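## Task

One set of test sieves (pan, sieve, cover) is already in the tote, and all three parts must still be entirely within it at the end. Carry the tote onto the steel shelf at the end wall. No sieve or cover may have any portion of its skirt (its bottom rim) sitting inside another part. The tote has to rest on the shelf with nothing of it hanging past the edge. One or both robots may work on it. At the end, release everything and back away. A robot that topples or is left leaning means failure, and anything a robot is still holding in place at the end does not count.

## Robot and tools

Robots: two identical Hello Robot Stretch 4 units, r1 and r2. Each has an omni-wheel base, a mast with a vertical lift, a telescoping arm that reaches forward, a wrist with yaw, pitch and roll, and a two-finger gripper. Each is about 1.6 m tall; the base rim lies within 0.23 m of the base origin. Cameras per robot: rN_head_camera, rN_head_left_camera, rN_head_right_camera, rN_wrist_camera.

Frames: every robot reports in its own base frame (origin on the floor below the base centre, x forward, y left, z up). hand_pose is the point between the open fingertips, in that frame, and may be somewhat off. The odometry frame is the base frame as it was at scene start; base_odometry counts wheel rotation only, so slip shows as travel. Heading is positive leftward, -3.142 to 3.142. Because each robot uses its own frames, the relative placement of r1 and r2 can only be judged from images, lidar_m and wrist_depth_mm.

execute_actions: argument actions is a list holding one action (or empty, which just reports state and images). The action is an object keyed by robot name, "r1" and/or "r2"; each robot gets its own entry. Inside an entry:
- base: exactly one relative move from the robot's current position. translate_m: straight forward (+) or back (-), metres, -2 to 2. strafe_m: sideways, left +, metres, -2 to 2. rotate_rad: turn in place, counter-clockwise from above +, radians, -3.2 to 3.2. These are offsets, not places.
- joints: absolute targets by name. lift_m 0 to 1.2 m; arm_m 0 to 0.55 m extension; wrist_yaw_rad -1.134 to 4.276 (0 ahead, + left, 3.14 tucked back; over 3.4 the arm may block it); wrist_pitch_rad -1.117 to 4.259 (0 level, 1.57 pointing down); wrist_roll_rad -1.117 to 4.259 (0 fingers level, + clockwise seen from behind); gripper_m -0.038 to 0.141 m fingertip gap (below 0 the tips squeeze each other). Tolerances: lift and arm ±0.004, yaw and roll ±0.02, pitch ±0.05, gripper ±0.004. Targets outside a range get clipped and flagged; any other bad value or unknown key rejects the whole call.
- pace: "slow", "default", "fast" or "max" (base up to 0.1/0.3/0.4/0.6 m/s and 1/2/3/4 rad/s; with lift above 0.2 the speed is lowered, down to 0.3 m/s and 1 rad/s at lift 1.2).
- contact_limits: {"arm_m": value}, 0 (gentlest) to 0.75 (firmest), default 0.5.
- end_of_arm: "enable_torque", sent on its own, re-powers wrist or gripper motors that shut off.
cameras: list of camera names or "all"; omitted/null means all, [] none. Motions in one action start together; no action runs over 15 s. Omitted joints or robots may still be driving toward earlier targets.

wait: seconds 0 to 10; nothing new is commanded. zoom_image: camera plus region [x0, y0, x1, y1] in pixels of that camera's latest image, at most 504x504. read_manual: licence text only. finished_scene: scene number (1 or 2); ends it for good and reports success.

Result lines: base_status and joint_status give how each motion ended: "done" (for the base, wheels turned the commanded amount, slip included), "off_target" (stopped short, may still push), "contact_stop_at_<key>" (hit something; that part goes slack), "limit_stop_at_<name>" such as own_body or tilt, "time_out", "torque_fault" (wrist motor limp until enable_torque). on_its_own covers things not commanded; its "held at" is a target, not a position. lidar_m: 12 horizontal distances in metres, 30-degree sectors starting straight ahead and going counter-clockwise (4th left, 7th behind, 10th right); "-" means nothing seen or closer than 0.25 m; misses glass, clear plastic and thin legs. wrist_depth_mm: 7x7 grid of depths, 100 to 2000 mm. motor_effort: percent of maximum, peak in brackets; wheels positive means turning right. turned_by_wheels vs turned_by_imu differing by over ~0.1 rad signals a bump or slip. base_tilt in degrees, forward and right positive, with a fixed offset up to ~1.5.

Gripping: command a gap smaller than the object; the gripper_m reading and "done" do not prove a hold, but a firm squeeze changes the gripper effort. Raise the lift if fingertips snag on a surface. To unfold the wrist at the start, lift_m 0.4 with wrist_yaw_rad 0 in one action works.

Cautions: robots must never press against each other; once bases touch, any further drive is a hard press that ends the run. Carrying one load together is risky since travel can differ up to ~3 cm per metre. Avoid turning or driving with over 1 kg held and arm_m beyond 0.2, especially at fast paces; strong pushes with a raised gripper can tip the robot. Past 6 degrees of lean the robot goes slack. A level gripper holding over about 2 kg faults the wrist. Avoid drops, slams and hard shoves; objects may occasionally be nudged by outside forces. If a call reports a stop, later calls in the same reply are skipped. Thinking time lets the scene run on while the robot holds its last command.

Each tool is called after "Request:" in YAML: its name, and indented under it one key for each argument.

## Session

Request:
execute_actions:
  actions: []

Scene clock: 0.00 s.
r1.base_odometry: x=+0.000 y=+0.000 heading=+0.000 (m, m, rad; r1's odometry frame)
r1.turned_by_wheels: +0.000 (rad since the last result)
r1.turned_by_imu: +0.000 (rad since the last result)
r1.base_tilt: forward=+0.0 right=-0.2 (deg)
r1.lidar_m: 1.01 1.13 1.77 3.47 3.83 3.75 0.95 1.04 1.60 2.57 1.25 1.03
r1.base_status: not commanded
r1.joint_positions: lift_m=+0.196 arm_m=+0.002 wrist_yaw_rad=+3.104 wrist_pitch_rad=+0.000 wrist_roll_rad=-0.005 gripper_m=+0.057
r1.joint_status: not commanded
r1.motor_effort: lift_m=+21 arm_m=-1 wrist_yaw_rad=+1 wrist_pitch_rad=-5 wrist_roll_rad=+0 gripper_m=-2 wheel_0=+0 wheel_1=+0 wheel_2=+0 (%)
r1.hand_pose: x=-0.1119 y=+0.0981 z=+0.3740 quat_wxyz=(+0.019, +0.000, -0.002, +1.000) (m; r1's base frame)
r1.wrist_depth_mm: - 145 - - - - - / - 124 165 - - - - / - 119 160 - - - - / 131 144 221 - - - - / 221 - - - - - - / 233 1430 198 1464 195 1430 1336 / 230 946 931 - 991 866 917
r2.base_odometry: x=+0.000 y=+0.000 heading=+0.000 (m, m, rad; r2's odometry frame)
r2.turned_by_wheels: +0.000 (rad since the last result)
r2.turned_by_imu: +0.000 (rad since the last result)
r2.base_tilt: forward=+0.1 right=+0.6 (deg)
r2.lidar_m: 1.49 1.02 0.97 1.01 1.33 3.20 3.83 3.96 1.00 1.04 1.37 4.74
r2.base_status: not commanded
r2.joint_positions: lift_m=+0.201 arm_m=-0.001 wrist_yaw_rad=+3.242 wrist_pitch_rad=-0.004 wrist_roll_rad=-0.014 gripper_m=+0.057
r2.joint_status: not commanded
r2.motor_effort: lift_m=+19 arm_m=-1 wrist_yaw_rad=+0 wrist_pitch_rad=-8 wrist_roll_rad=-1 gripper_m=-2 wheel_0=+1 wheel_1=-1 wheel_2=-1 (%)
r2.hand_pose: x=-0.1254 y=+0.0581 z=+0.3804 quat_wxyz=(-0.050, +0.003, -0.007, +0.999) (m; r2's base frame)
r2.wrist_depth_mm: - - 138 - - - - / - - 136 - - - - / - - 136 - - - - / - 118 136 - - - - / 182 - - - - - - / 201 1397 195 1464 1229 1499 1464 / 199 866 931 142 960 976 1008
pictures: r1_head_camera, r1_head_left_camera, r1_head_right_camera, r1_wrist_camera, r2_head_camera, r2_head_left_camera, r2_head_right_camera, r2_wrist_camera
camera_calibration (this result's frames):
r1_wrist_camera: T_world_to_cam=[[-0.0172595, 0.999722, -0.0160343, -0.0765298], [-0.0211734, -0.0163985, -0.999641, 0.430731], [-0.999627, -0.0169138, 0.0214505, 0.107141], [0, 0, 0, 1]] pos_world=[0.114901, 0.0853841, 0.427051]
r2_wrist_camera: T_world_to_cam=[[-0.0819016, 0.995855, 0.0395517, -0.0881221], [-0.027276, 0.0374304, -0.998927, 0.437093], [-0.996267, -0.0828925, 0.0240974, 0.0958906], [0, 0, 0, 1]] pos_world=[0.100237, 0.0793449, 0.437798]
Images, in order (width x height): r1_head_camera 420x560, r1_head_left_camera 420x672, r1_head_right_camera 420x672, r1_wrist_camera 616x392, r2_head_camera 420x560, r2_head_left_camera 420x672, r2_head_right_camera 420x672, r2_wrist_camera 616x392.

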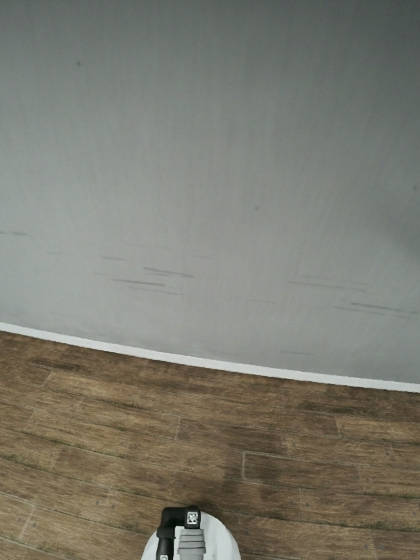

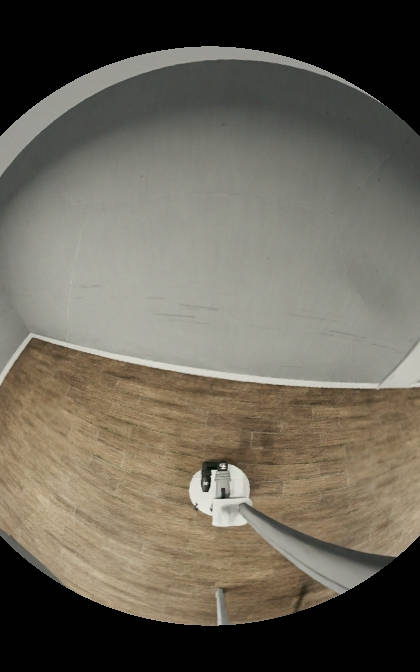

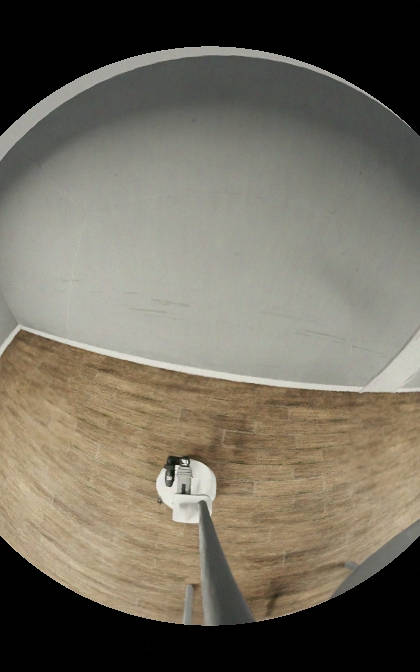

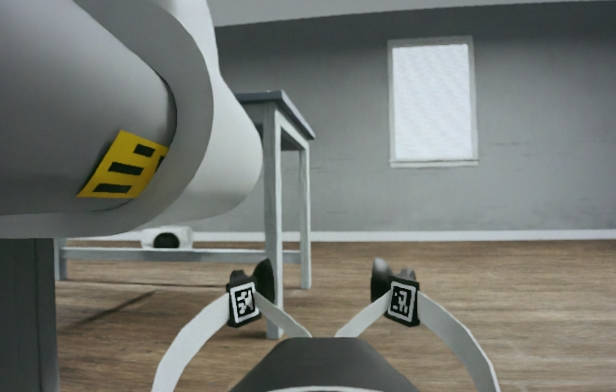

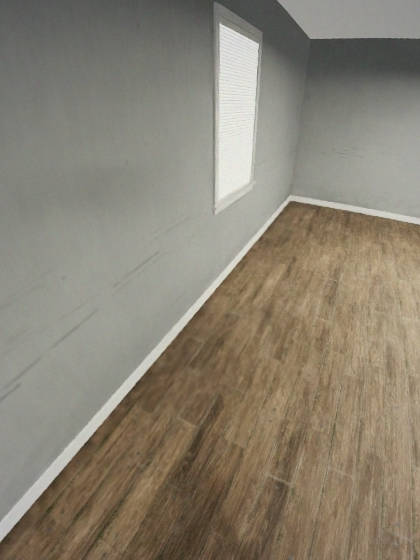

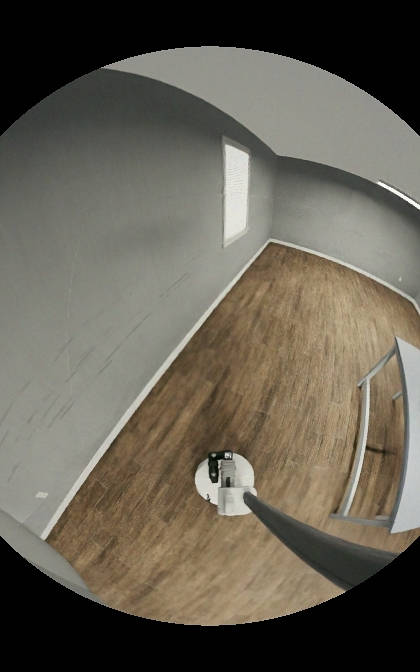

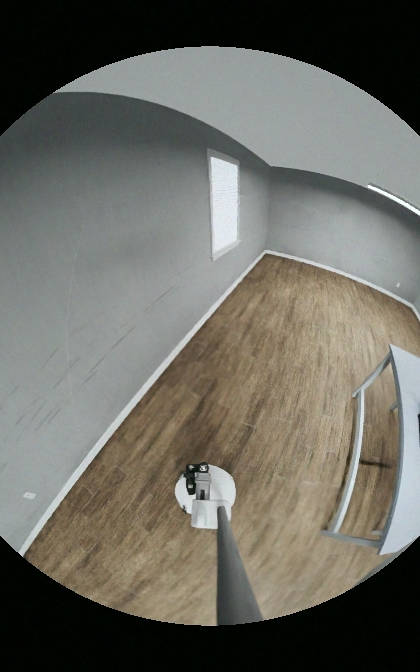

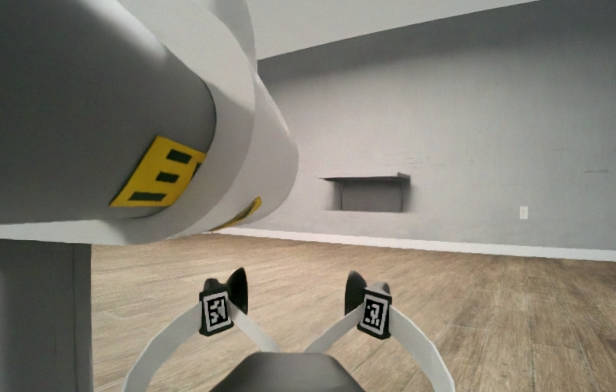

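Request:
execute_actions:
  actions:
    - {"r1":{"base":{"rotate_rad":2.913},"joints":{"lift_m":1.02},"pace":"fast"},"r2":{"base":{"rotate_rad":-2.038},"joints":{"lift_m":1.02,"wrist_yaw_rad":0},"pace":"fast"}}
  cameras: []

Request:
execute_actions:
  actions:
    - {"r1":{"base":{"translate_m":0.57},"joints":{"arm_m":0.3,"wrist_yaw_rad":3.14,"gripper_m":0.06},"pace":"fast"},"r2":{"base":{"translate_m":0.59},"joints":{"arm_m":0.3,"wrist_pitch_rad":1.57,"wrist_roll_rad":1.57,"gripper_m":0.07},"pace":"fast"}}
  cameras: ["r2_head_camera","r1_head_camera"]

Scene clock: 7.87 s.
r1.base_odometry: x=+0.000 y=+0.000 heading=+2.913 (m, m, rad; r1's odometry frame)
r1.turned_by_wheels: +2.913 (rad since the last result)
r1.turned_by_imu: +2.974 (rad since the last result)
r1.base_tilt: forward=+0.0 right=-0.1 (deg)
r1.lidar_m: 0.93 0.95 1.29 4.92 1.61 1.09 1.02 1.04 1.39 3.25 3.54 3.87
r1.base_status: done
r1.joint_positions: lift_m=+1.020 arm_m=+0.002 wrist_yaw_rad=+3.104 wrist_pitch_rad=+0.000 wrist_roll_rad=-0.005 gripper_m=+0.057
r1.joint_status: all done
r1.motor_effort: lift_m=+23(27) arm_m=-1(1) wrist_yaw_rad=+1(1) wrist_pitch_rad=-4(5) wrist_roll_rad=+0(4) gripper_m=-4(3) wheel_0=-1(8) wheel_1=-2(13) wheel_2=-2(16) (%)
r1.hand_pose: x=-0.1118 y=+0.0981 z=+1.1981 quat_wxyz=(+0.019, +0.000, -0.002, +1.000) (m; r1's base frame)
r1.wrist_depth_mm: - 145 1182 1205 1229 1255 1281 / - 125 166 1182 1229 1255 1281 / - 119 160 1205 1229 1229 1281 / 131 144 220 1205 1229 1229 1255 / 220 1138 1160 1205 1182 1182 1255 / 233 1160 198 1205 195 1229 1255 / 231 1138 1182 - 1205 1205 1229
r2.base_odometry: x=+0.000 y=+0.000 heading=-2.037 (m, m, rad; r2's odometry frame)
r2.turned_by_wheels: -2.037 (rad since the last result)
r2.turned_by_imu: -2.038 (rad since the last result)
r2.base_tilt: forward=+0.1 right=+0.6 (deg)
r2.lidar_m: 1.01 1.07 1.49 3.71 1.39 1.03 0.96 1.02 1.38 3.57 3.45 3.90
r2.base_status: done
r2.joint_positions: lift_m=+1.020 arm_m=-0.001 wrist_yaw_rad=+0.000 wrist_pitch_rad=-0.004 wrist_roll_rad=-0.014 gripper_m=+0.057
r2.joint_status: all done
r2.motor_effort: lift_m=+21(23) arm_m=-1(1) wrist_yaw_rad=-1(5) wrist_pitch_rad=-8(8) wrist_roll_rad=-1(1) gripper_m=-4(3) wheel_0=+3(9) wheel_1=+3(12) wheel_2=+2(10) (%)
r2.hand_pose: x=+0.4589 y=-0.0873 z=+1.1992 quat_wxyz=(+1.000, -0.007, -0.002, +0.000) (m; r2's base frame)
r2.wrist_depth_mm: - - - - - - - / - - - - - - - / - - - - - - - / - - - - - - - / - - - - - - - / 1464 1430 195 - - - - / 946 976 1042 142 - - -
pictures: none
No camera images: the call's "cameras" was empty. Leave "cameras" out to get every camera's image.

Scene clock: 11.00 s.
r1.base_odometry: x=-0.555 y=+0.129 heading=+2.913 (m, m, rad; r1's odometry frame)
r1.turned_by_wheels: +0.000 (rad since the last result)
r1.turned_by_imu: -0.001 (rad since the last result)
r1.base_tilt: forward=+0.0 right=-0.2 (deg)
r1.lidar_m: 0.90 0.41 0.52 1.21 2.51 1.72 1.58 1.61 2.14 3.44 3.55 3.31
r1.base_status: done
r1.joint_positions: lift_m=+1.020 arm_m=+0.299 wrist_yaw_rad=+3.140 wrist_pitch_rad=+0.000 wrist_roll_rad=-0.005 gripper_m=+0.060
r1.joint_status: all done
r1.motor_effort: lift_m=+23(23) arm_m=+6(7) wrist_yaw_rad=+1(5) wrist_pitch_rad=-5(5) wrist_roll_rad=-1(1) gripper_m=-3(3) wheel_0=+2(9) wheel_1=+4(9) wheel_2=-2(14) (%)
r1.hand_pose: x=+0.1814 y=+0.0879 z=+1.1981 quat_wxyz=(+0.001, +0.000, -0.002, +1.000) (m; r1's base frame)
r1.wrist_depth_mm: - 480 574 597 - - - / - 111 - - - - - / - 111 219 - - - - / 112 160 290 - - - - / - - - - - - - / 1983 - 198 - 194 - - / 1983 1983 - - - - -
r2.base_odometry: x=-0.265 y=-0.527 heading=-2.037 (m, m, rad; r2's odometry frame)
r2.turned_by_wheels: +0.000 (rad since the last result)
r2.turned_by_imu: -0.004 (rad since the last result)
r2.base_tilt: forward=+0.2 right=+0.6 (deg)
r2.lidar_m: 0.42 0.45 0.60 5.03 2.24 1.63 1.54 1.64 2.24 3.28 3.45 3.29
r2.base_status: done
r2.joint_positions: lift_m=+1.020 arm_m=+0.299 wrist_yaw_rad=+0.000 wrist_pitch_rad=+1.570 wrist_roll_rad=+1.569 gripper_m=+0.070
r2.joint_status: all done
r2.motor_effort: lift_m=+21(21) arm_m=+5(5) wrist_yaw_rad=-1(1) wrist_pitch_rad=+0(1) wrist_roll_rad=+1(4) gripper_m=-3(6) wheel_0=+1(10) wheel_1=+2(7) wheel_2=-1(11) (%)
r2.hand_pose: x=+0.4704 y=-0.0874 z=+0.9095 quat_wxyz=(+0.501, +0.500, +0.500, -0.499) (m; r2's base frame)
r2.wrist_depth_mm: 1118 1118 1118 1118 1138 1138 1160 / 1098 1118 1118 1118 1138 1160 1160 / 1118 1118 1118 1118 1138 1138 1138 / 1118 1118 1098 1118 1138 931 1138 / 364 366 366 370 960 917 1138 / 362 364 202 368 213 931 1138 / 362 362 364 142 1118 1138 1118
pictures: r1_head_camera, r2_head_camera
Images, in order (width x height): r1_head_camera 420x560, r2_head_camera 420x560.

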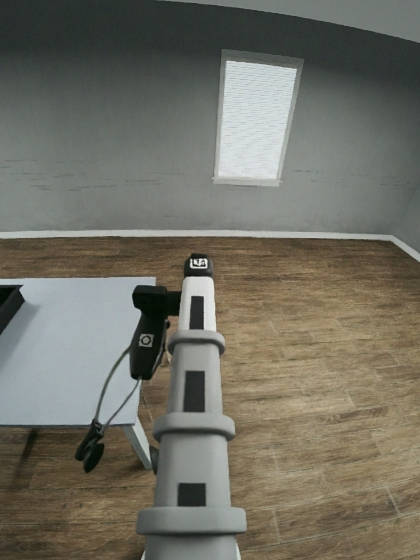

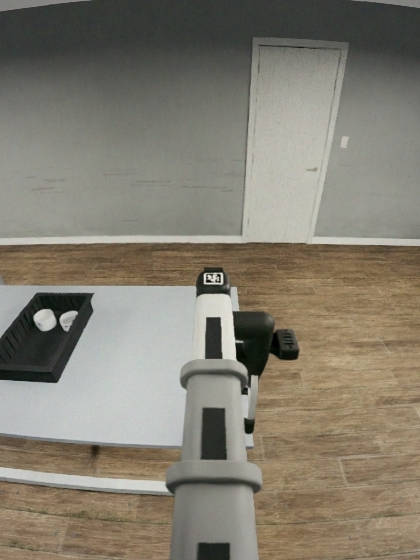

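Request:
execute_actions:
  actions:
    - {"r1":{"base":{"strafe_m":0.84},"joints":{"wrist_pitch_rad":1.57,"wrist_roll_rad":1.57,"arm_m":0.4},"pace":"fast"},"r2":{"base":{"strafe_m":0.75},"joints":{"wrist_pitch_rad":0.7,"wrist_roll_rad":0,"arm_m":0.25,"gripper_m":0.1},"pace":"fast"}}
  cameras: ["r2_head_camera","r1_head_camera","r1_wrist_camera","r2_wrist_camera"]

Scene clock: 20.03 s.
r1.base_odometry: x=-0.745 y=-0.689 heading=+2.913 (m, m, rad; r1's odometry frame)
r1.turned_by_wheels: +0.000 (rad since the last result)
r1.turned_by_imu: +0.000 (rad since the last result)
r1.base_tilt: forward=-0.1 right=-0.2 (deg)
r1.lidar_m: 0.29 0.31 0.45 4.03 2.52 1.74 1.64 1.70 2.22 4.26 0.49 0.30
r1.base_status: done
r1.joint_positions: lift_m=+1.020 arm_m=+0.399 wrist_yaw_rad=+3.140 wrist_pitch_rad=+1.570 wrist_roll_rad=+1.570 gripper_m=+0.060
r1.joint_status: all done
r1.motor_effort: lift_m=+23(23) arm_m=+6(9) wrist_yaw_rad=+1(0) wrist_pitch_rad=+2(7) wrist_roll_rad=+0(5) gripper_m=-2(2) wheel_0=+0(19) wheel_1=+1(16) wheel_2=+0(1) (%)
r1.hand_pose: x=+0.5696 y=+0.0874 z=+0.9096 quat_wxyz=(+0.500, -0.500, +0.500, +0.500) (m; r1's base frame)
r1.wrist_depth_mm: 1205 389 384 379 373 370 368 / 1205 384 377 297 291 314 336 / 1160 384 379 375 373 368 364 / 1182 382 382 377 368 368 364 / 1078 384 377 375 368 368 362 / 946 382 198 373 194 368 362 / 1205 384 379 - 315 279 279
r2.base_odometry: x=+0.405 y=-0.864 heading=-2.037 (m, m, rad; r2's odometry frame)
r2.turned_by_wheels: +0.000 (rad since the last result)
r2.turned_by_imu: +0.002 (rad since the last result)
r2.base_tilt: forward=+0.0 right=+0.5 (deg)
r2.lidar_m: 0.41 0.45 0.62 4.27 2.18 1.63 1.54 1.63 2.23 4.06 0.60 0.45
r2.base_status: done
r2.joint_positions: lift_m=+1.020 arm_m=+0.251 wrist_yaw_rad=+0.000 wrist_pitch_rad=+0.702 wrist_roll_rad=+0.001 gripper_m=+0.100
r2.joint_status: all done
r2.motor_effort: lift_m=+21(21) arm_m=-5(5) wrist_yaw_rad=+0(0) wrist_pitch_rad=-7(14) wrist_roll_rad=-3(6) gripper_m=-1(4) wheel_0=+0(12) wheel_1=-1(9) wheel_2=+0(3) (%)
r2.hand_pose: x=+0.6420 y=-0.0874 z=+1.0116 quat_wxyz=(+0.939, +0.000, +0.344, +0.000) (m; r2's base frame)
r2.wrist_depth_mm: - - - - - - - / - - - - - - - / - - - 798 - - - / 676 676 634 621 640 691 691 / 564 569 539 554 544 574 574 / 480 484 215 492 204 496 492 / 433 421 389 143 421 433 442
pictures: r1_head_camera, r1_wrist_camera, r2_head_camera, r2_wrist_camera
camera_calibration (this result's frames):
r1_wrist_camera: T_world_to_cam=[[0.998219, -0.0215729, -0.0556195, -0.4986], [-0.0227306, -0.999536, -0.0202669, 0.176388], [-0.0551565, 0.0214951, -0.998246, 1.16284], [0, 0, 0, 1]] pos_world=[0.56586, 0.140555, 1.13664]
r2_wrist_camera: T_world_to_cam=[[0.00238252, -0.999519, 0.0309156, -0.125163], [-0.63117, -0.0254826, -0.775226, 1.2499], [0.775641, -0.017666, -0.630927, 0.363913], [0, 0, 0, 1]] pos_world=[0.50693, -0.0868229, 1.20243]
Images, in order (width x height): r1_head_camera 420x560, r1_wrist_camera 616x392, r2_head_camera 420x560, r2_wrist_camera 616x392.

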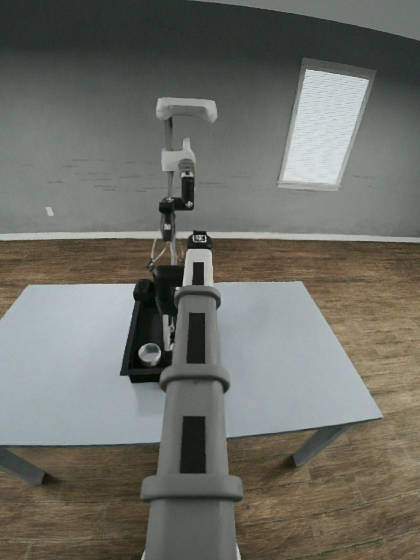

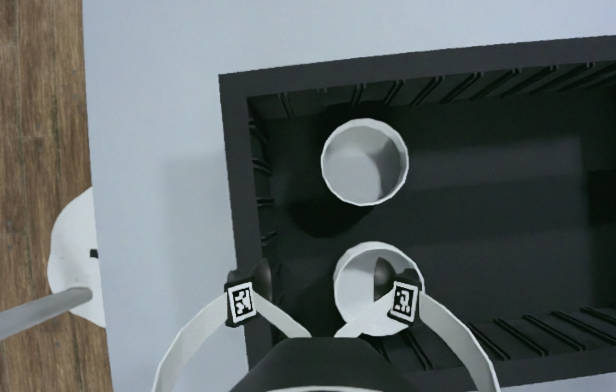

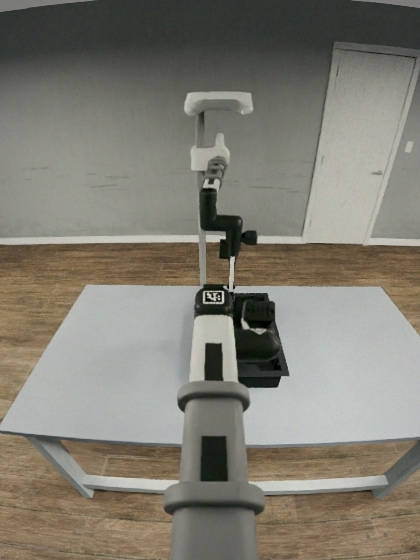

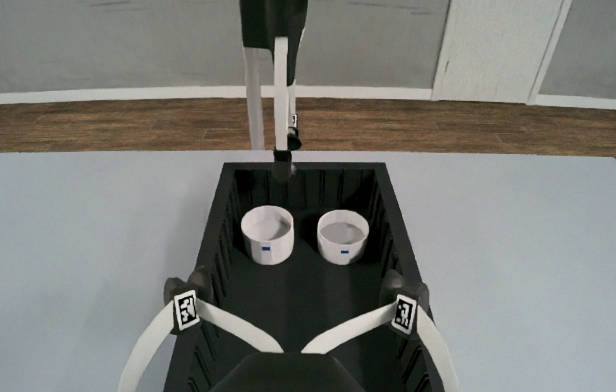

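Request:
execute_actions:
  actions:
    - {"r1":{"base":{"rotate_rad":0.07},"joints":{"arm_m":0.33}},"r2":{"joints":{"wrist_pitch_rad":1.57,"wrist_roll_rad":1.57,"arm_m":0.46,"gripper_m":0.07}}}
  cameras: ["r1_wrist_camera","r2_wrist_camera"]

Scene clock: 25.40 s.
r1.base_odometry: x=-0.745 y=-0.689 heading=+2.982 (m, m, rad; r1's odometry frame)
r1.turned_by_wheels: +0.069 (rad since the last result)
r1.turned_by_imu: +0.070 (rad since the last result)
r1.base_tilt: forward=+0.0 right=-0.3 (deg)
r1.lidar_m: 0.31 0.33 0.46 4.01 2.33 1.74 1.66 1.72 2.39 4.28 0.45 0.32
r1.base_status: done
r1.joint_positions: lift_m=+1.020 arm_m=+0.331 wrist_yaw_rad=+3.140 wrist_pitch_rad=+1.570 wrist_roll_rad=+1.570 gripper_m=+0.060
r1.joint_status: all done
r1.motor_effort: lift_m=+23(23) arm_m=-7(9) wrist_yaw_rad=+1(1) wrist_pitch_rad=+1(2) wrist_roll_rad=+1(0) gripper_m=-2(2) wheel_0=-1(7) wheel_1=-5(9) wheel_2=-4(8) (%)
r1.hand_pose: x=+0.5020 y=+0.0874 z=+0.9096 quat_wxyz=(+0.500, -0.500, +0.500, +0.500) (m; r1's base frame)
r1.wrist_depth_mm: 1205 1182 379 382 373 373 368 / 1182 1182 384 377 375 373 366 / 1205 1182 379 377 301 312 312 / 1160 960 379 377 373 351 364 / 1182 946 379 377 370 364 364 / 1182 946 198 375 195 345 364 / 1160 1160 379 - 366 329 359
r2.base_odometry: x=+0.405 y=-0.864 heading=-2.037 (m, m, rad; r2's odometry frame)
r2.turned_by_wheels: +0.000 (rad since the last result)
r2.turned_by_imu: -0.001 (rad since the last result)
r2.base_tilt: forward=+0.2 right=+0.5 (deg)
r2.lidar_m: 0.43 0.46 0.64 4.26 2.17 1.63 1.55 1.62 2.22 4.06 0.60 0.44
r2.base_status: not commanded
r2.joint_positions: lift_m=+1.020 arm_m=+0.459 wrist_yaw_rad=+0.000 wrist_pitch_rad=+1.570 wrist_roll_rad=+1.569 gripper_m=+0.070
r2.joint_status: all done
r2.motor_effort: lift_m=+21(21) arm_m=+5(4) wrist_yaw_rad=+0(1) wrist_pitch_rad=+1(4) wrist_roll_rad=+1(5) gripper_m=-2(3) wheel_0=-1(0) wheel_1=-1(1) wheel_2=+0(0) (%)
r2.hand_pose: x=+0.6303 y=-0.0874 z=+0.9095 quat_wxyz=(+0.501, +0.500, +0.500, -0.499) (m; r2's base frame)
r2.wrist_depth_mm: 368 373 373 375 377 1138 1138 / 368 368 373 373 377 1138 1138 / 345 364 366 370 373 1138 1160 / 343 364 366 368 373 931 1138 / 359 362 364 366 373 917 917 / 336 362 201 366 213 931 931 / 359 332 355 142 370 1118 1138
pictures: r1_wrist_camera, r2_wrist_camera
camera_calibration (this result's frames):
r1_wrist_camera: T_world_to_cam=[[0.998233, -0.0215018, -0.0553932, -0.431362], [-0.0226548, -0.999538, -0.0202716, 0.174818], [-0.0549317, 0.0214907, -0.998259, 1.15901], [0, 0, 0, 1]] pos_world=[0.498227, 0.140554, 1.13664]
r2_wrist_camera: T_world_to_cam=[[-0.999487, -0.0272374, 0.0168654, 0.607333], [-0.0275567, 0.99944, -0.0190034, 0.184686], [-0.0163383, -0.0194584, -0.999677, 1.14298], [0, 0, 0, 1]] pos_world=[0.630785, -0.1458, 1.13587]
Images, in order (width x height): r1_wrist_camera 616x392, r2_wrist_camera 616x392.

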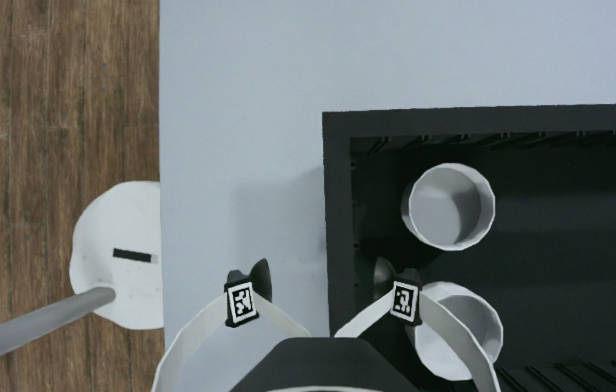

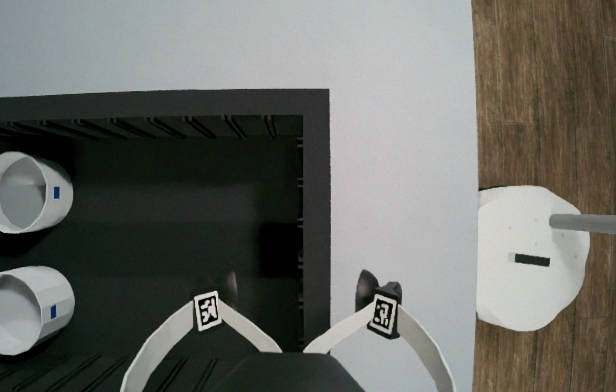

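Request:
execute_actions:
  actions:
    - {"r1":{"base":{"strafe_m":-0.018},"joints":{"arm_m":0.348}},"r2":{"joints":{"arm_m":0.442}}}
  cameras: []

Request:
execute_actions:
  actions:
    - {"r1":{"joints":{"lift_m":0.942}},"r2":{"joints":{"lift_m":0.945}}}
  cameras: ["r1_wrist_camera","r2_wrist_camera"]

Request:
execute_actions:
  actions:
    - {"r1":{"joints":{"gripper_m":-0.038}},"r2":{"joints":{"gripper_m":-0.03}}}
  cameras: []

Request:
execute_actions:
  actions:
    - {"r1":{"base":{"strafe_m":0.4},"joints":{"lift_m":1.037}},"r2":{"base":{"strafe_m":-0.4},"joints":{"lift_m":1.04}}}
  cameras: ["r1_wrist_camera","r2_wrist_camera"]

Scene clock: 34.20 s.
r1.base_odometry: x=-0.743 y=-0.671 heading=+2.982 (m, m, rad; r1's odometry frame)
r1.turned_by_wheels: +0.000 (rad since the last result)
r1.turned_by_imu: +0.000 (rad since the last result)
r1.base_tilt: forward=-0.1 right=-0.2 (deg)
r1.lidar_m: 0.29 0.29 0.45 4.02 2.36 1.71 1.65 1.72 2.38 4.25 0.44 0.31
r1.base_status: done
r1.joint_positions: lift_m=+1.020 arm_m=+0.347 wrist_yaw_rad=+3.140 wrist_pitch_rad=+1.570 wrist_roll_rad=+1.570 gripper_m=+0.060
r1.joint_status: all done
r1.motor_effort: lift_m=+23(23) arm_m=+7(8) wrist_yaw_rad=+0(1) wrist_pitch_rad=+1(1) wrist_roll_rad=-1(0) gripper_m=-3(4) wheel_0=+3(13) wheel_1=-4(15) wheel_2=+0(3) (%)
r1.hand_pose: x=+0.5176 y=+0.0874 z=+0.9096 quat_wxyz=(+0.500, -0.500, +0.500, +0.500) (m; r1's base frame)
r1.wrist_depth_mm: 1205 1205 384 377 375 373 368 / 1205 1182 384 377 370 373 281 / 1182 1205 379 375 351 366 364 / 1182 931 379 373 353 366 364 / 1205 946 379 370 368 366 362 / 960 960 197 286 193 364 364 / 1160 1182 377 - 345 329 343
r2.base_odometry: x=+0.405 y=-0.864 heading=-2.037 (m, m, rad; r2's odometry frame)
r2.turned_by_wheels: +0.000 (rad since the last result)
r2.turned_by_imu: -0.001 (rad since the last result)
r2.base_tilt: forward=+0.1 right=+0.5 (deg)
r2.lidar_m: 0.42 0.44 0.62 4.28 2.19 1.63 1.57 1.63 2.25 4.06 0.62 0.46
r2.base_status: not commanded
r2.joint_positions: lift_m=+1.020 arm_m=+0.443 wrist_yaw_rad=+0.000 wrist_pitch_rad=+1.570 wrist_roll_rad=+1.569 gripper_m=+0.070
r2.joint_status: all done
r2.motor_effort: lift_m=+21(21) arm_m=-5(5) wrist_yaw_rad=+0(1) wrist_pitch_rad=+0(0) wrist_roll_rad=+1(1) gripper_m=-1(2) wheel_0=-1(1) wheel_1=-1(1) wheel_2=+0(0) (%)
r2.hand_pose: x=+0.6141 y=-0.0874 z=+0.9095 quat_wxyz=(+0.501, +0.500, +0.500, -0.499) (m; r2's base frame)
r2.wrist_depth_mm: 370 370 373 377 377 1160 1160 / 366 370 370 375 375 1138 1138 / 359 366 368 368 375 1138 1138 / 362 366 368 370 373 917 1138 / 362 364 366 366 373 917 931 / 357 364 201 329 214 917 931 / 357 336 355 142 370 1118 1138
pictures: none
No camera images: the call's "cameras" was empty. Leave "cameras" out to get every camera's image.

Scene clock: 35.50 s.
r1.base_odometry: x=-0.743 y=-0.671 heading=+2.982 (m, m, rad; r1's odometry frame)
r1.turned_by_wheels: +0.000 (rad since the last result)
r1.turned_by_imu: +0.000 (rad since the last result)
r1.base_tilt: forward=+0.0 right=-0.2 (deg)
r1.lidar_m: 0.29 0.33 0.45 4.06 2.36 1.73 1.66 1.72 2.38 4.25 0.44 0.31
r1.base_status: not commanded
r1.joint_positions: lift_m=+0.942 arm_m=+0.347 wrist_yaw_rad=+3.140 wrist_pitch_rad=+1.570 wrist_roll_rad=+1.570 gripper_m=+0.060
r1.joint_status: all done
r1.motor_effort: lift_m=+18(21) arm_m=+7(7) wrist_yaw_rad=+1(1) wrist_pitch_rad=+1(2) wrist_roll_rad=-1(1) gripper_m=-2(3) wheel_0=+2(3) wheel_1=-4(5) wheel_2=+0(0) (%)
r1.hand_pose: x=+0.5176 y=+0.0874 z=+0.8320 quat_wxyz=(+0.500, -0.500, +0.500, +0.500) (m; r1's base frame)
r1.wrist_depth_mm: 1138 306 303 297 294 294 293 / 1118 306 303 211 211 212 211 / 1098 304 303 294 294 274 289 / 1098 304 301 296 290 272 286 / 878 303 300 294 290 290 289 / 878 303 197 209 195 265 286 / 1118 304 297 - 281 251 285
r2.base_odometry: x=+0.405 y=-0.864 heading=-2.037 (m, m, rad; r2's odometry frame)
r2.turned_by_wheels: +0.000 (rad since the last result)
r2.turned_by_imu: +0.000 (rad since the last result)
r2.base_tilt: forward=+0.1 right=+0.5 (deg)
r2.lidar_m: 0.41 0.44 0.65 4.28 2.18 1.63 1.55 1.63 2.26 4.07 0.61 0.43
r2.base_status: not commanded
r2.joint_positions: lift_m=+0.945 arm_m=+0.443 wrist_yaw_rad=+0.000 wrist_pitch_rad=+1.570 wrist_roll_rad=+1.569 gripper_m=+0.070
r2.joint_status: all done
r2.motor_effort: lift_m=+15(19) arm_m=-5(5) wrist_yaw_rad=-1(0) wrist_pitch_rad=+0(0) wrist_roll_rad=+1(1) gripper_m=-3(2) wheel_0=-1(1) wheel_1=-1(1) wheel_2=+0(0) (%)
r2.hand_pose: x=+0.6141 y=-0.0874 z=+0.8350 quat_wxyz=(+0.501, +0.500, +0.500, -0.499) (m; r2's base frame)
r2.wrist_depth_mm: 296 296 298 298 303 306 1078 / 208 208 210 211 300 303 1078 / 290 293 294 296 300 303 1060 / 290 291 293 294 298 301 866 / 287 290 291 293 297 300 854 / 287 289 201 207 214 300 842 / 287 287 289 142 296 298 1060
pictures: r1_wrist_camera, r2_wrist_camera
camera_calibration (this result's frames):
r1_wrist_camera: T_world_to_cam=[[0.998234, -0.0214673, -0.0553838, -0.451244], [-0.02262, -0.999539, -0.0202718, 0.173581], [-0.0549231, 0.0214888, -0.998259, 1.08241], [0, 0, 0, 1]] pos_world=[0.513823, 0.140554, 1.05906]
r2_wrist_camera: T_world_to_cam=[[-0.999486, -0.0271914, 0.016991, 0.592294], [-0.0275132, 0.999441, -0.0189999, 0.182794], [-0.0164648, -0.0194576, -0.999675, 1.06831], [0, 0, 0, 1]] pos_world=[0.614608, -0.1458, 1.06137]
Images, in order (width x height): r1_wrist_camera 616x392, r2_wrist_camera 616x392.

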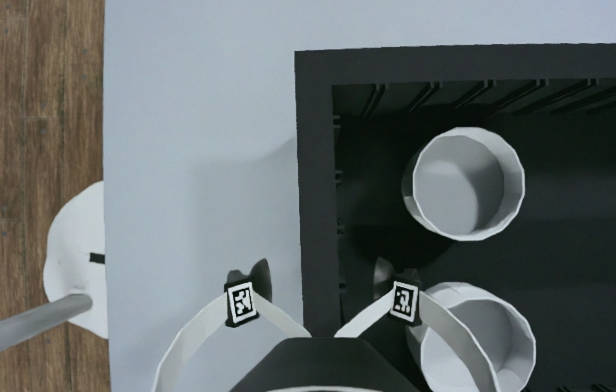

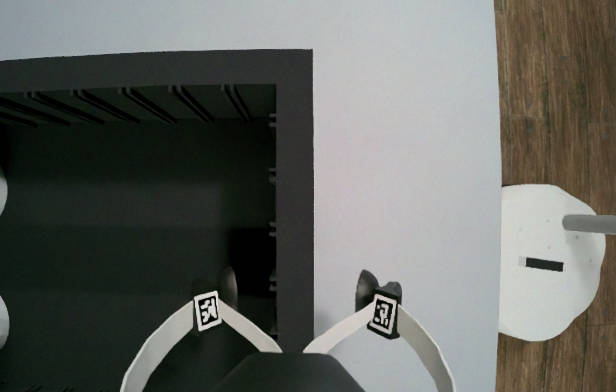

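Scene clock: 37.20 s.
r1.base_odometry: x=-0.743 y=-0.671 heading=+2.982 (m, m, rad; r1's odometry frame)
r1.turned_by_wheels: +0.000 (rad since the last result)
r1.turned_by_imu: +0.000 (rad since the last result)
r1.base_tilt: forward=+0.0 right=-0.2 (deg)
r1.lidar_m: 0.29 0.33 0.46 4.00 2.36 1.73 1.65 1.71 2.39 4.25 0.42 0.32
r1.base_status: not commanded
r1.joint_positions: lift_m=+0.942 arm_m=+0.347 wrist_yaw_rad=+3.140 wrist_pitch_rad=+1.572 wrist_roll_rad=+1.570 gripper_m=-0.037
r1.joint_status: all done
r1.motor_effort: lift_m=+19(19) arm_m=+6(7) wrist_yaw_rad=+2(2) wrist_pitch_rad=-5(5) wrist_roll_rad=-2(1) gripper_m=-20(22) wheel_0=+3(3) wheel_1=-4(4) wheel_2=+0(0) (%)
r1.hand_pose: x=+0.5183 y=+0.0874 z=+0.8318 quat_wxyz=(+0.501, -0.500, +0.500, +0.499) (m; r1's base frame)
r1.wrist_depth_mm: 1118 303 301 298 296 243 291 / 1118 304 303 196 212 214 213 / 1098 303 300 282 279 259 274 / 1118 301 303 279 279 259 274 / 878 303 301 278 278 274 273 / 878 301 181 193 182 250 273 / 1098 301 298 - 263 250 253
r2.base_odometry: x=+0.405 y=-0.864 heading=-2.037 (m, m, rad; r2's odometry frame)
r2.turned_by_wheels: +0.000 (rad since the last result)
r2.turned_by_imu: +0.000 (rad since the last result)
r2.base_tilt: forward=+0.1 right=+0.5 (deg)
r2.lidar_m: 0.39 0.45 0.62 4.27 2.15 1.62 1.57 1.65 2.24 4.05 0.61 0.44
r2.base_status: not commanded
r2.joint_positions: lift_m=+0.945 arm_m=+0.443 wrist_yaw_rad=+0.001 wrist_pitch_rad=+1.567 wrist_roll_rad=+1.569 gripper_m=-0.029
r2.joint_status: all done
r2.motor_effort: lift_m=+16(16) arm_m=-5(5) wrist_yaw_rad=-2(2) wrist_pitch_rad=+7(6) wrist_roll_rad=+1(0) gripper_m=-24(26) wheel_0=-1(0) wheel_1=-1(1) wheel_2=+0(0) (%)
r2.hand_pose: x=+0.6149 y=-0.0874 z=+0.8349 quat_wxyz=(+0.501, +0.500, +0.500, -0.499) (m; r2's base frame)
r2.wrist_depth_mm: 296 296 298 300 301 303 1078 / 198 204 211 212 300 301 1078 / 278 279 281 282 300 300 1060 / 276 278 279 281 298 300 866 / 276 276 277 279 297 298 842 / 273 274 185 193 296 298 842 / 272 272 274 153 294 297 1042
pictures: none
No camera images: the call's "cameras" was empty. Leave "cameras" out to get every camera's image.

Scene clock: 39.87 s.
r1.base_odometry: x=-0.806 y=-1.066 heading=+2.982 (m, m, rad; r1's odometry frame)
r1.turned_by_wheels: +0.000 (rad since the last result)
r1.turned_by_imu: +0.000 (rad since the last result)
r1.base_tilt: forward=+0.0 right=-0.2 (deg)
r1.lidar_m: 0.30 0.34 0.47 3.60 2.35 1.72 1.64 1.72 2.36 4.66 0.46 0.32
r1.base_status: done
r1.joint_positions: lift_m=+1.037 arm_m=+0.347 wrist_yaw_rad=+3.140 wrist_pitch_rad=+1.572 wrist_roll_rad=+1.570 gripper_m=-0.037
r1.joint_status: all done
r1.motor_effort: lift_m=+25(26) arm_m=+6(6) wrist_yaw_rad=+1(2) wrist_pitch_rad=-5(5) wrist_roll_rad=-1(2) gripper_m=-22(21) wheel_0=-2(10) wheel_1=+5(13) wheel_2=+0(1) (%)
r1.hand_pose: x=+0.5182 y=+0.0874 z=+0.9264 quat_wxyz=(+0.500, -0.500, +0.500, +0.500) (m; r1's base frame)
r1.wrist_depth_mm: 1205 1205 402 397 389 290 382 / 1205 1182 394 196 213 215 212 / 1229 1229 397 196 281 260 277 / 1205 960 397 279 278 257 272 / 1205 976 394 215 276 276 273 / 1229 976 181 193 181 248 272 / 1229 1205 397 - 262 250 250
r2.base_odometry: x=+0.047 y=-0.684 heading=-2.037 (m, m, rad; r2's odometry frame)
r2.turned_by_wheels: +0.000 (rad since the last result)
r2.turned_by_imu: -0.002 (rad since the last result)
r2.base_tilt: forward=+0.1 right=+0.5 (deg)
r2.lidar_m: 0.41 0.43 0.63 4.68 2.21 1.63 1.57 1.65 2.22 3.66 0.63 0.44
r2.base_status: done
r2.joint_positions: lift_m=+1.040 arm_m=+0.443 wrist_yaw_rad=+0.001 wrist_pitch_rad=+1.568 wrist_roll_rad=+1.569 gripper_m=-0.029
r2.joint_status: all done
r2.motor_effort: lift_m=+23(24) arm_m=-5(5) wrist_yaw_rad=-2(3) wrist_pitch_rad=+5(8) wrist_roll_rad=+1(1) gripper_m=-23(23) wheel_0=+1(11) wheel_1=+0(9) wheel_2=+0(0) (%)
r2.hand_pose: x=+0.6147 y=-0.0874 z=+0.9294 quat_wxyz=(+0.501, +0.500, +0.500, -0.499) (m; r2's base frame)
r2.wrist_depth_mm: 387 389 392 394 397 1160 1160 / 198 203 209 212 397 1160 1182 / 278 279 281 282 394 1160 1182 / 276 278 279 281 389 931 1160 / 274 276 278 278 392 931 946 / 273 274 185 193 389 931 1042 / 272 272 274 151 387 1138 1138
pictures: r1_wrist_camera, r2_wrist_camera
camera_calibration (this result's frames):
r1_wrist_camera: T_world_to_cam=[[0.998326, -0.0219119, -0.0535348, -0.448357], [-0.0230275, -0.999528, -0.020311, 0.175754], [-0.0530645, 0.0215097, -0.998359, 1.17579], [0, 0, 0, 1]] pos_world=[0.514046, 0.140556, 1.15343]
r2_wrist_camera: T_world_to_cam=[[-0.999499, -0.0278066, 0.0151063, 0.592931], [-0.0280925, 0.999424, -0.0190516, 0.185004], [-0.0145678, -0.0194665, -0.999704, 1.16154], [0, 0, 0, 1]] pos_world=[0.614752, -0.145799, 1.15576]
Images, in order (width x height): r1_wrist_camera 616x392, r2_wrist_camera 616x392.

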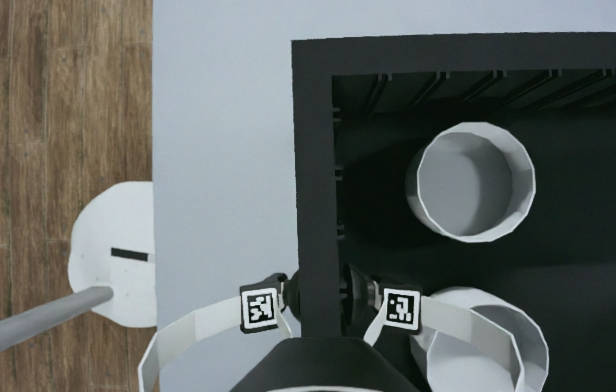

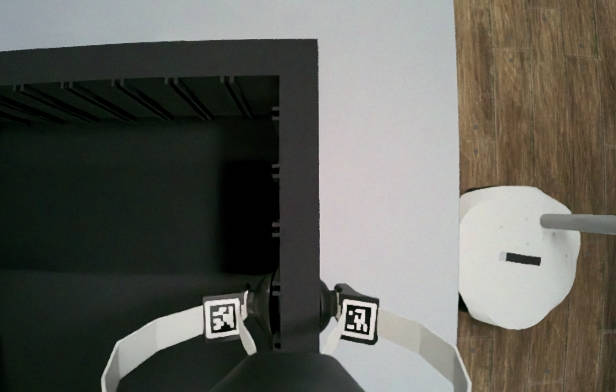

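Request:
execute_actions:
  actions:
    - {"r1":{"base":{"strafe_m":1.5}},"r2":{"base":{"strafe_m":-1.5}}}
  cameras: []

Scene clock: 49.53 s.
r1.base_odometry: x=-1.043 y=-2.547 heading=+2.983 (m, m, rad; r1's odometry frame)
r1.turned_by_wheels: +0.000 (rad since the last result)
r1.turned_by_imu: +0.001 (rad since the last result)
r1.base_tilt: forward=+0.0 right=-0.1 (deg)
r1.lidar_m: 0.47 0.53 2.19 2.13 2.35 1.71 1.59 1.72 2.37 1.34 1.05 1.47
r1.base_status: done
r1.joint_positions: lift_m=+1.037 arm_m=+0.347 wrist_yaw_rad=+3.141 wrist_pitch_rad=+1.569 wrist_roll_rad=+1.570 gripper_m=-0.037
r1.joint_status: not commanded
r1.motor_effort: lift_m=+25(25) arm_m=+6(6) wrist_yaw_rad=-1(1) wrist_pitch_rad=+3(3) wrist_roll_rad=+0(0) gripper_m=-22(21) wheel_0=+0(6) wheel_1=+4(9) wheel_2=+0(1) (%)
r1.hand_pose: x=+0.5175 y=+0.0874 z=+0.9264 quat_wxyz=(+0.500, -0.500, +0.500, +0.500) (m; r1's base frame)
r1.wrist_depth_mm: 1205 1205 1182 1160 1160 668 1118 / 1229 1229 1182 196 211 215 216 / 1229 1205 1182 250 278 258 274 / 1205 976 1182 279 277 258 273 / 1205 960 1098 194 276 273 272 / 1205 960 181 193 183 248 270 / 1205 1205 1182 - 250 247 270
r2.base_odometry: x=-1.292 y=-0.010 heading=-2.037 (m, m, rad; r2's odometry frame)
r2.turned_by_wheels: +0.000 (rad since the last result)
r2.turned_by_imu: -0.005 (rad since the last result)
r2.base_tilt: forward=+0.1 right=+0.5 (deg)
r2.lidar_m: 0.59 1.47 1.14 1.72 2.24 1.65 1.58 1.64 2.27 2.16 2.23 0.62
r2.base_status: done
r2.joint_positions: lift_m=+1.040 arm_m=+0.443 wrist_yaw_rad=+0.000 wrist_pitch_rad=+1.570 wrist_roll_rad=+1.569 gripper_m=-0.029
r2.joint_status: not commanded
r2.motor_effort: lift_m=+23(22) arm_m=-4(5) wrist_yaw_rad=+0(2) wrist_pitch_rad=-1(5) wrist_roll_rad=+1(2) gripper_m=-25(23) wheel_0=+4(8) wheel_1=+1(12) wheel_2=+0(0) (%)
r2.hand_pose: x=+0.6138 y=-0.0874 z=+0.9294 quat_wxyz=(+0.501, +0.500, +0.500, -0.499) (m; r2's base frame)
r2.wrist_depth_mm: 1118 1138 1138 1138 1160 1182 1160 / 196 201 209 212 1160 1160 1160 / 277 278 281 197 1160 1160 1182 / 276 278 281 196 1160 1025 1160 / 273 277 278 195 1138 931 946 / 272 273 189 193 1138 960 1138 / 271 272 273 146 1138 1138 1138
pictures: none
No camera images: the call's "cameras" was empty. Leave "cameras" out to get every camera's image.

Request:
execute_actions:
  actions:
    - {"r1":{"base":{"strafe_m":1.8}},"r2":{"base":{"strafe_m":-1.81}}}
  cameras: ["r1_wrist_camera","r2_wrist_camera","r2_head_right_camera"]

Scene clock: 59.67 s.
r1.base_odometry: x=-1.328 y=-4.324 heading=+2.983 (m, m, rad; r1's odometry frame)
r1.turned_by_wheels: +0.000 (rad since the last result)
r1.turned_by_imu: +0.002 (rad since the last result)
r1.base_tilt: forward=+0.0 right=-0.2 (deg)
r1.lidar_m: 0.49 0.45 0.40 0.76 0.82 1.12 1.64 1.71 2.36 2.86 2.94 3.20
r1.base_status: done
r1.joint_positions: lift_m=+1.037 arm_m=+0.347 wrist_yaw_rad=+3.141 wrist_pitch_rad=+1.570 wrist_roll_rad=+1.570 gripper_m=-0.037
r1.joint_status: not commanded
r1.motor_effort: lift_m=+25(25) arm_m=+6(6) wrist_yaw_rad=-2(1) wrist_pitch_rad=+0(2) wrist_roll_rad=+2(0) gripper_m=-22(23) wheel_0=+1(4) wheel_1=+3(14) wheel_2=+0(1) (%)
r1.hand_pose: x=+0.5177 y=+0.0874 z=+0.9264 quat_wxyz=(+0.500, -0.500, +0.500, +0.500) (m; r1's base frame)
r1.wrist_depth_mm: 1205 402 402 394 389 194 193 / 1205 1182 1182 197 213 221 229 / 1229 1205 1182 282 281 259 276 / 1182 991 1205 245 276 259 274 / 1205 976 1138 195 277 276 273 / 1205 960 181 193 183 248 272 / 1182 1182 1160 - 263 248 234
r2.base_odometry: x=-2.909 y=+0.803 heading=-2.037 (m, m, rad; r2's odometry frame)
r2.turned_by_wheels: +0.000 (rad since the last result)
r2.turned_by_imu: -0.006 (rad since the last result)
r2.base_tilt: forward=+0.2 right=+0.5 (deg)
r2.lidar_m: 0.56 3.31 2.97 2.89 2.26 1.64 1.57 1.10 0.79 0.75 0.48 0.47
r2.base_status: done
r2.joint_positions: lift_m=+1.040 arm_m=+0.443 wrist_yaw_rad=+0.001 wrist_pitch_rad=+1.569 wrist_roll_rad=+1.568 gripper_m=-0.029
r2.joint_status: not commanded
r2.motor_effort: lift_m=+23(22) arm_m=-4(4) wrist_yaw_rad=-2(2) wrist_pitch_rad=+2(1) wrist_roll_rad=+3(4) gripper_m=-23(22) wheel_0=+2(12) wheel_1=+1(8) wheel_2=+0(0) (%)
r2.hand_pose: x=+0.6142 y=-0.0874 z=+0.9294 quat_wxyz=(+0.501, +0.500, +0.500, -0.499) (m; r2's base frame)
r2.wrist_depth_mm: 387 389 392 394 399 399 1182 / 195 196 205 211 1138 1160 1182 / 277 279 281 282 1160 1160 1160 / 277 277 281 281 1160 1025 1160 / 274 276 278 279 1138 917 946 / 272 274 198 193 1138 946 1160 / 271 272 273 150 1138 1160 1160
pictures: r1_wrist_camera, r2_head_right_camera, r2_wrist_camera
camera_calibration (this result's frames):
r1_wrist_camera: T_world_to_cam=[[0.998274, -0.0209678, -0.054853, -0.446726], [-0.022109, -0.99955, -0.0202829, 0.175245], [-0.0544031, 0.0214606, -0.998288, 1.17645], [0, 0, 0, 1]] pos_world=[0.513832, 0.140552, 1.15349]
r2_wrist_camera: T_world_to_cam=[[-0.999446, -0.0289749, 0.0163966, 0.591117], [-0.0292853, 0.99939, -0.0190179, 0.185689], [-0.0158355, -0.0194875, -0.999685, 1.1623], [0, 0, 0, 1]] pos_world=[0.614633, -0.145798, 1.15578]
Images, in order (width x height): r1_wrist_camera 616x392, r2_head_right_camera 420x672, r2_wrist_camera 616x392.

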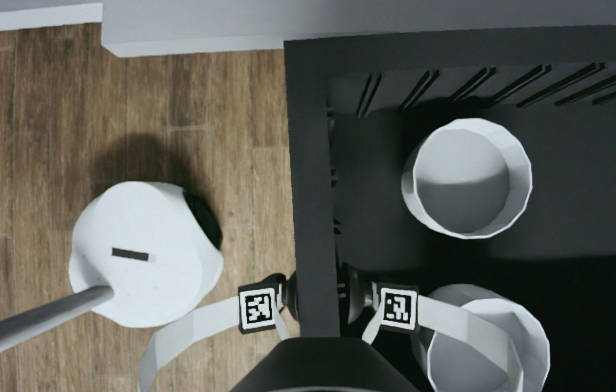

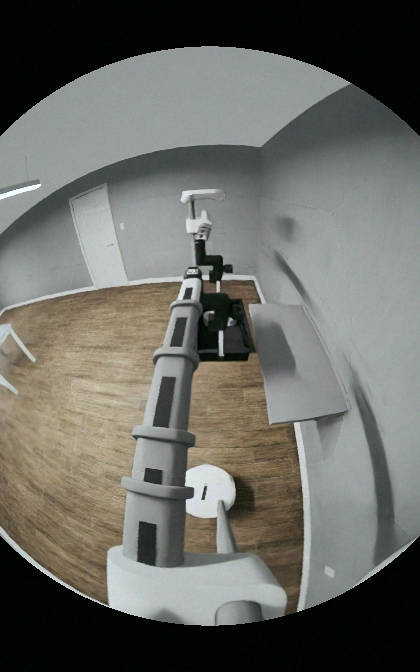

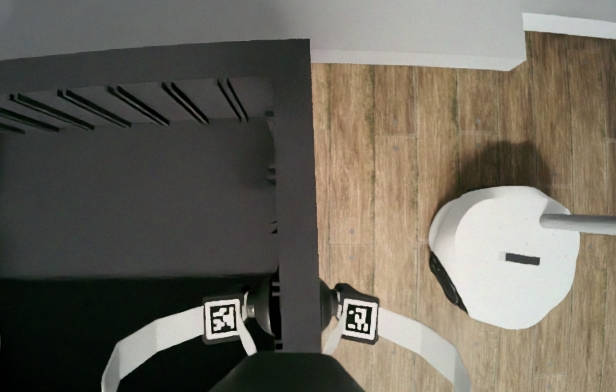

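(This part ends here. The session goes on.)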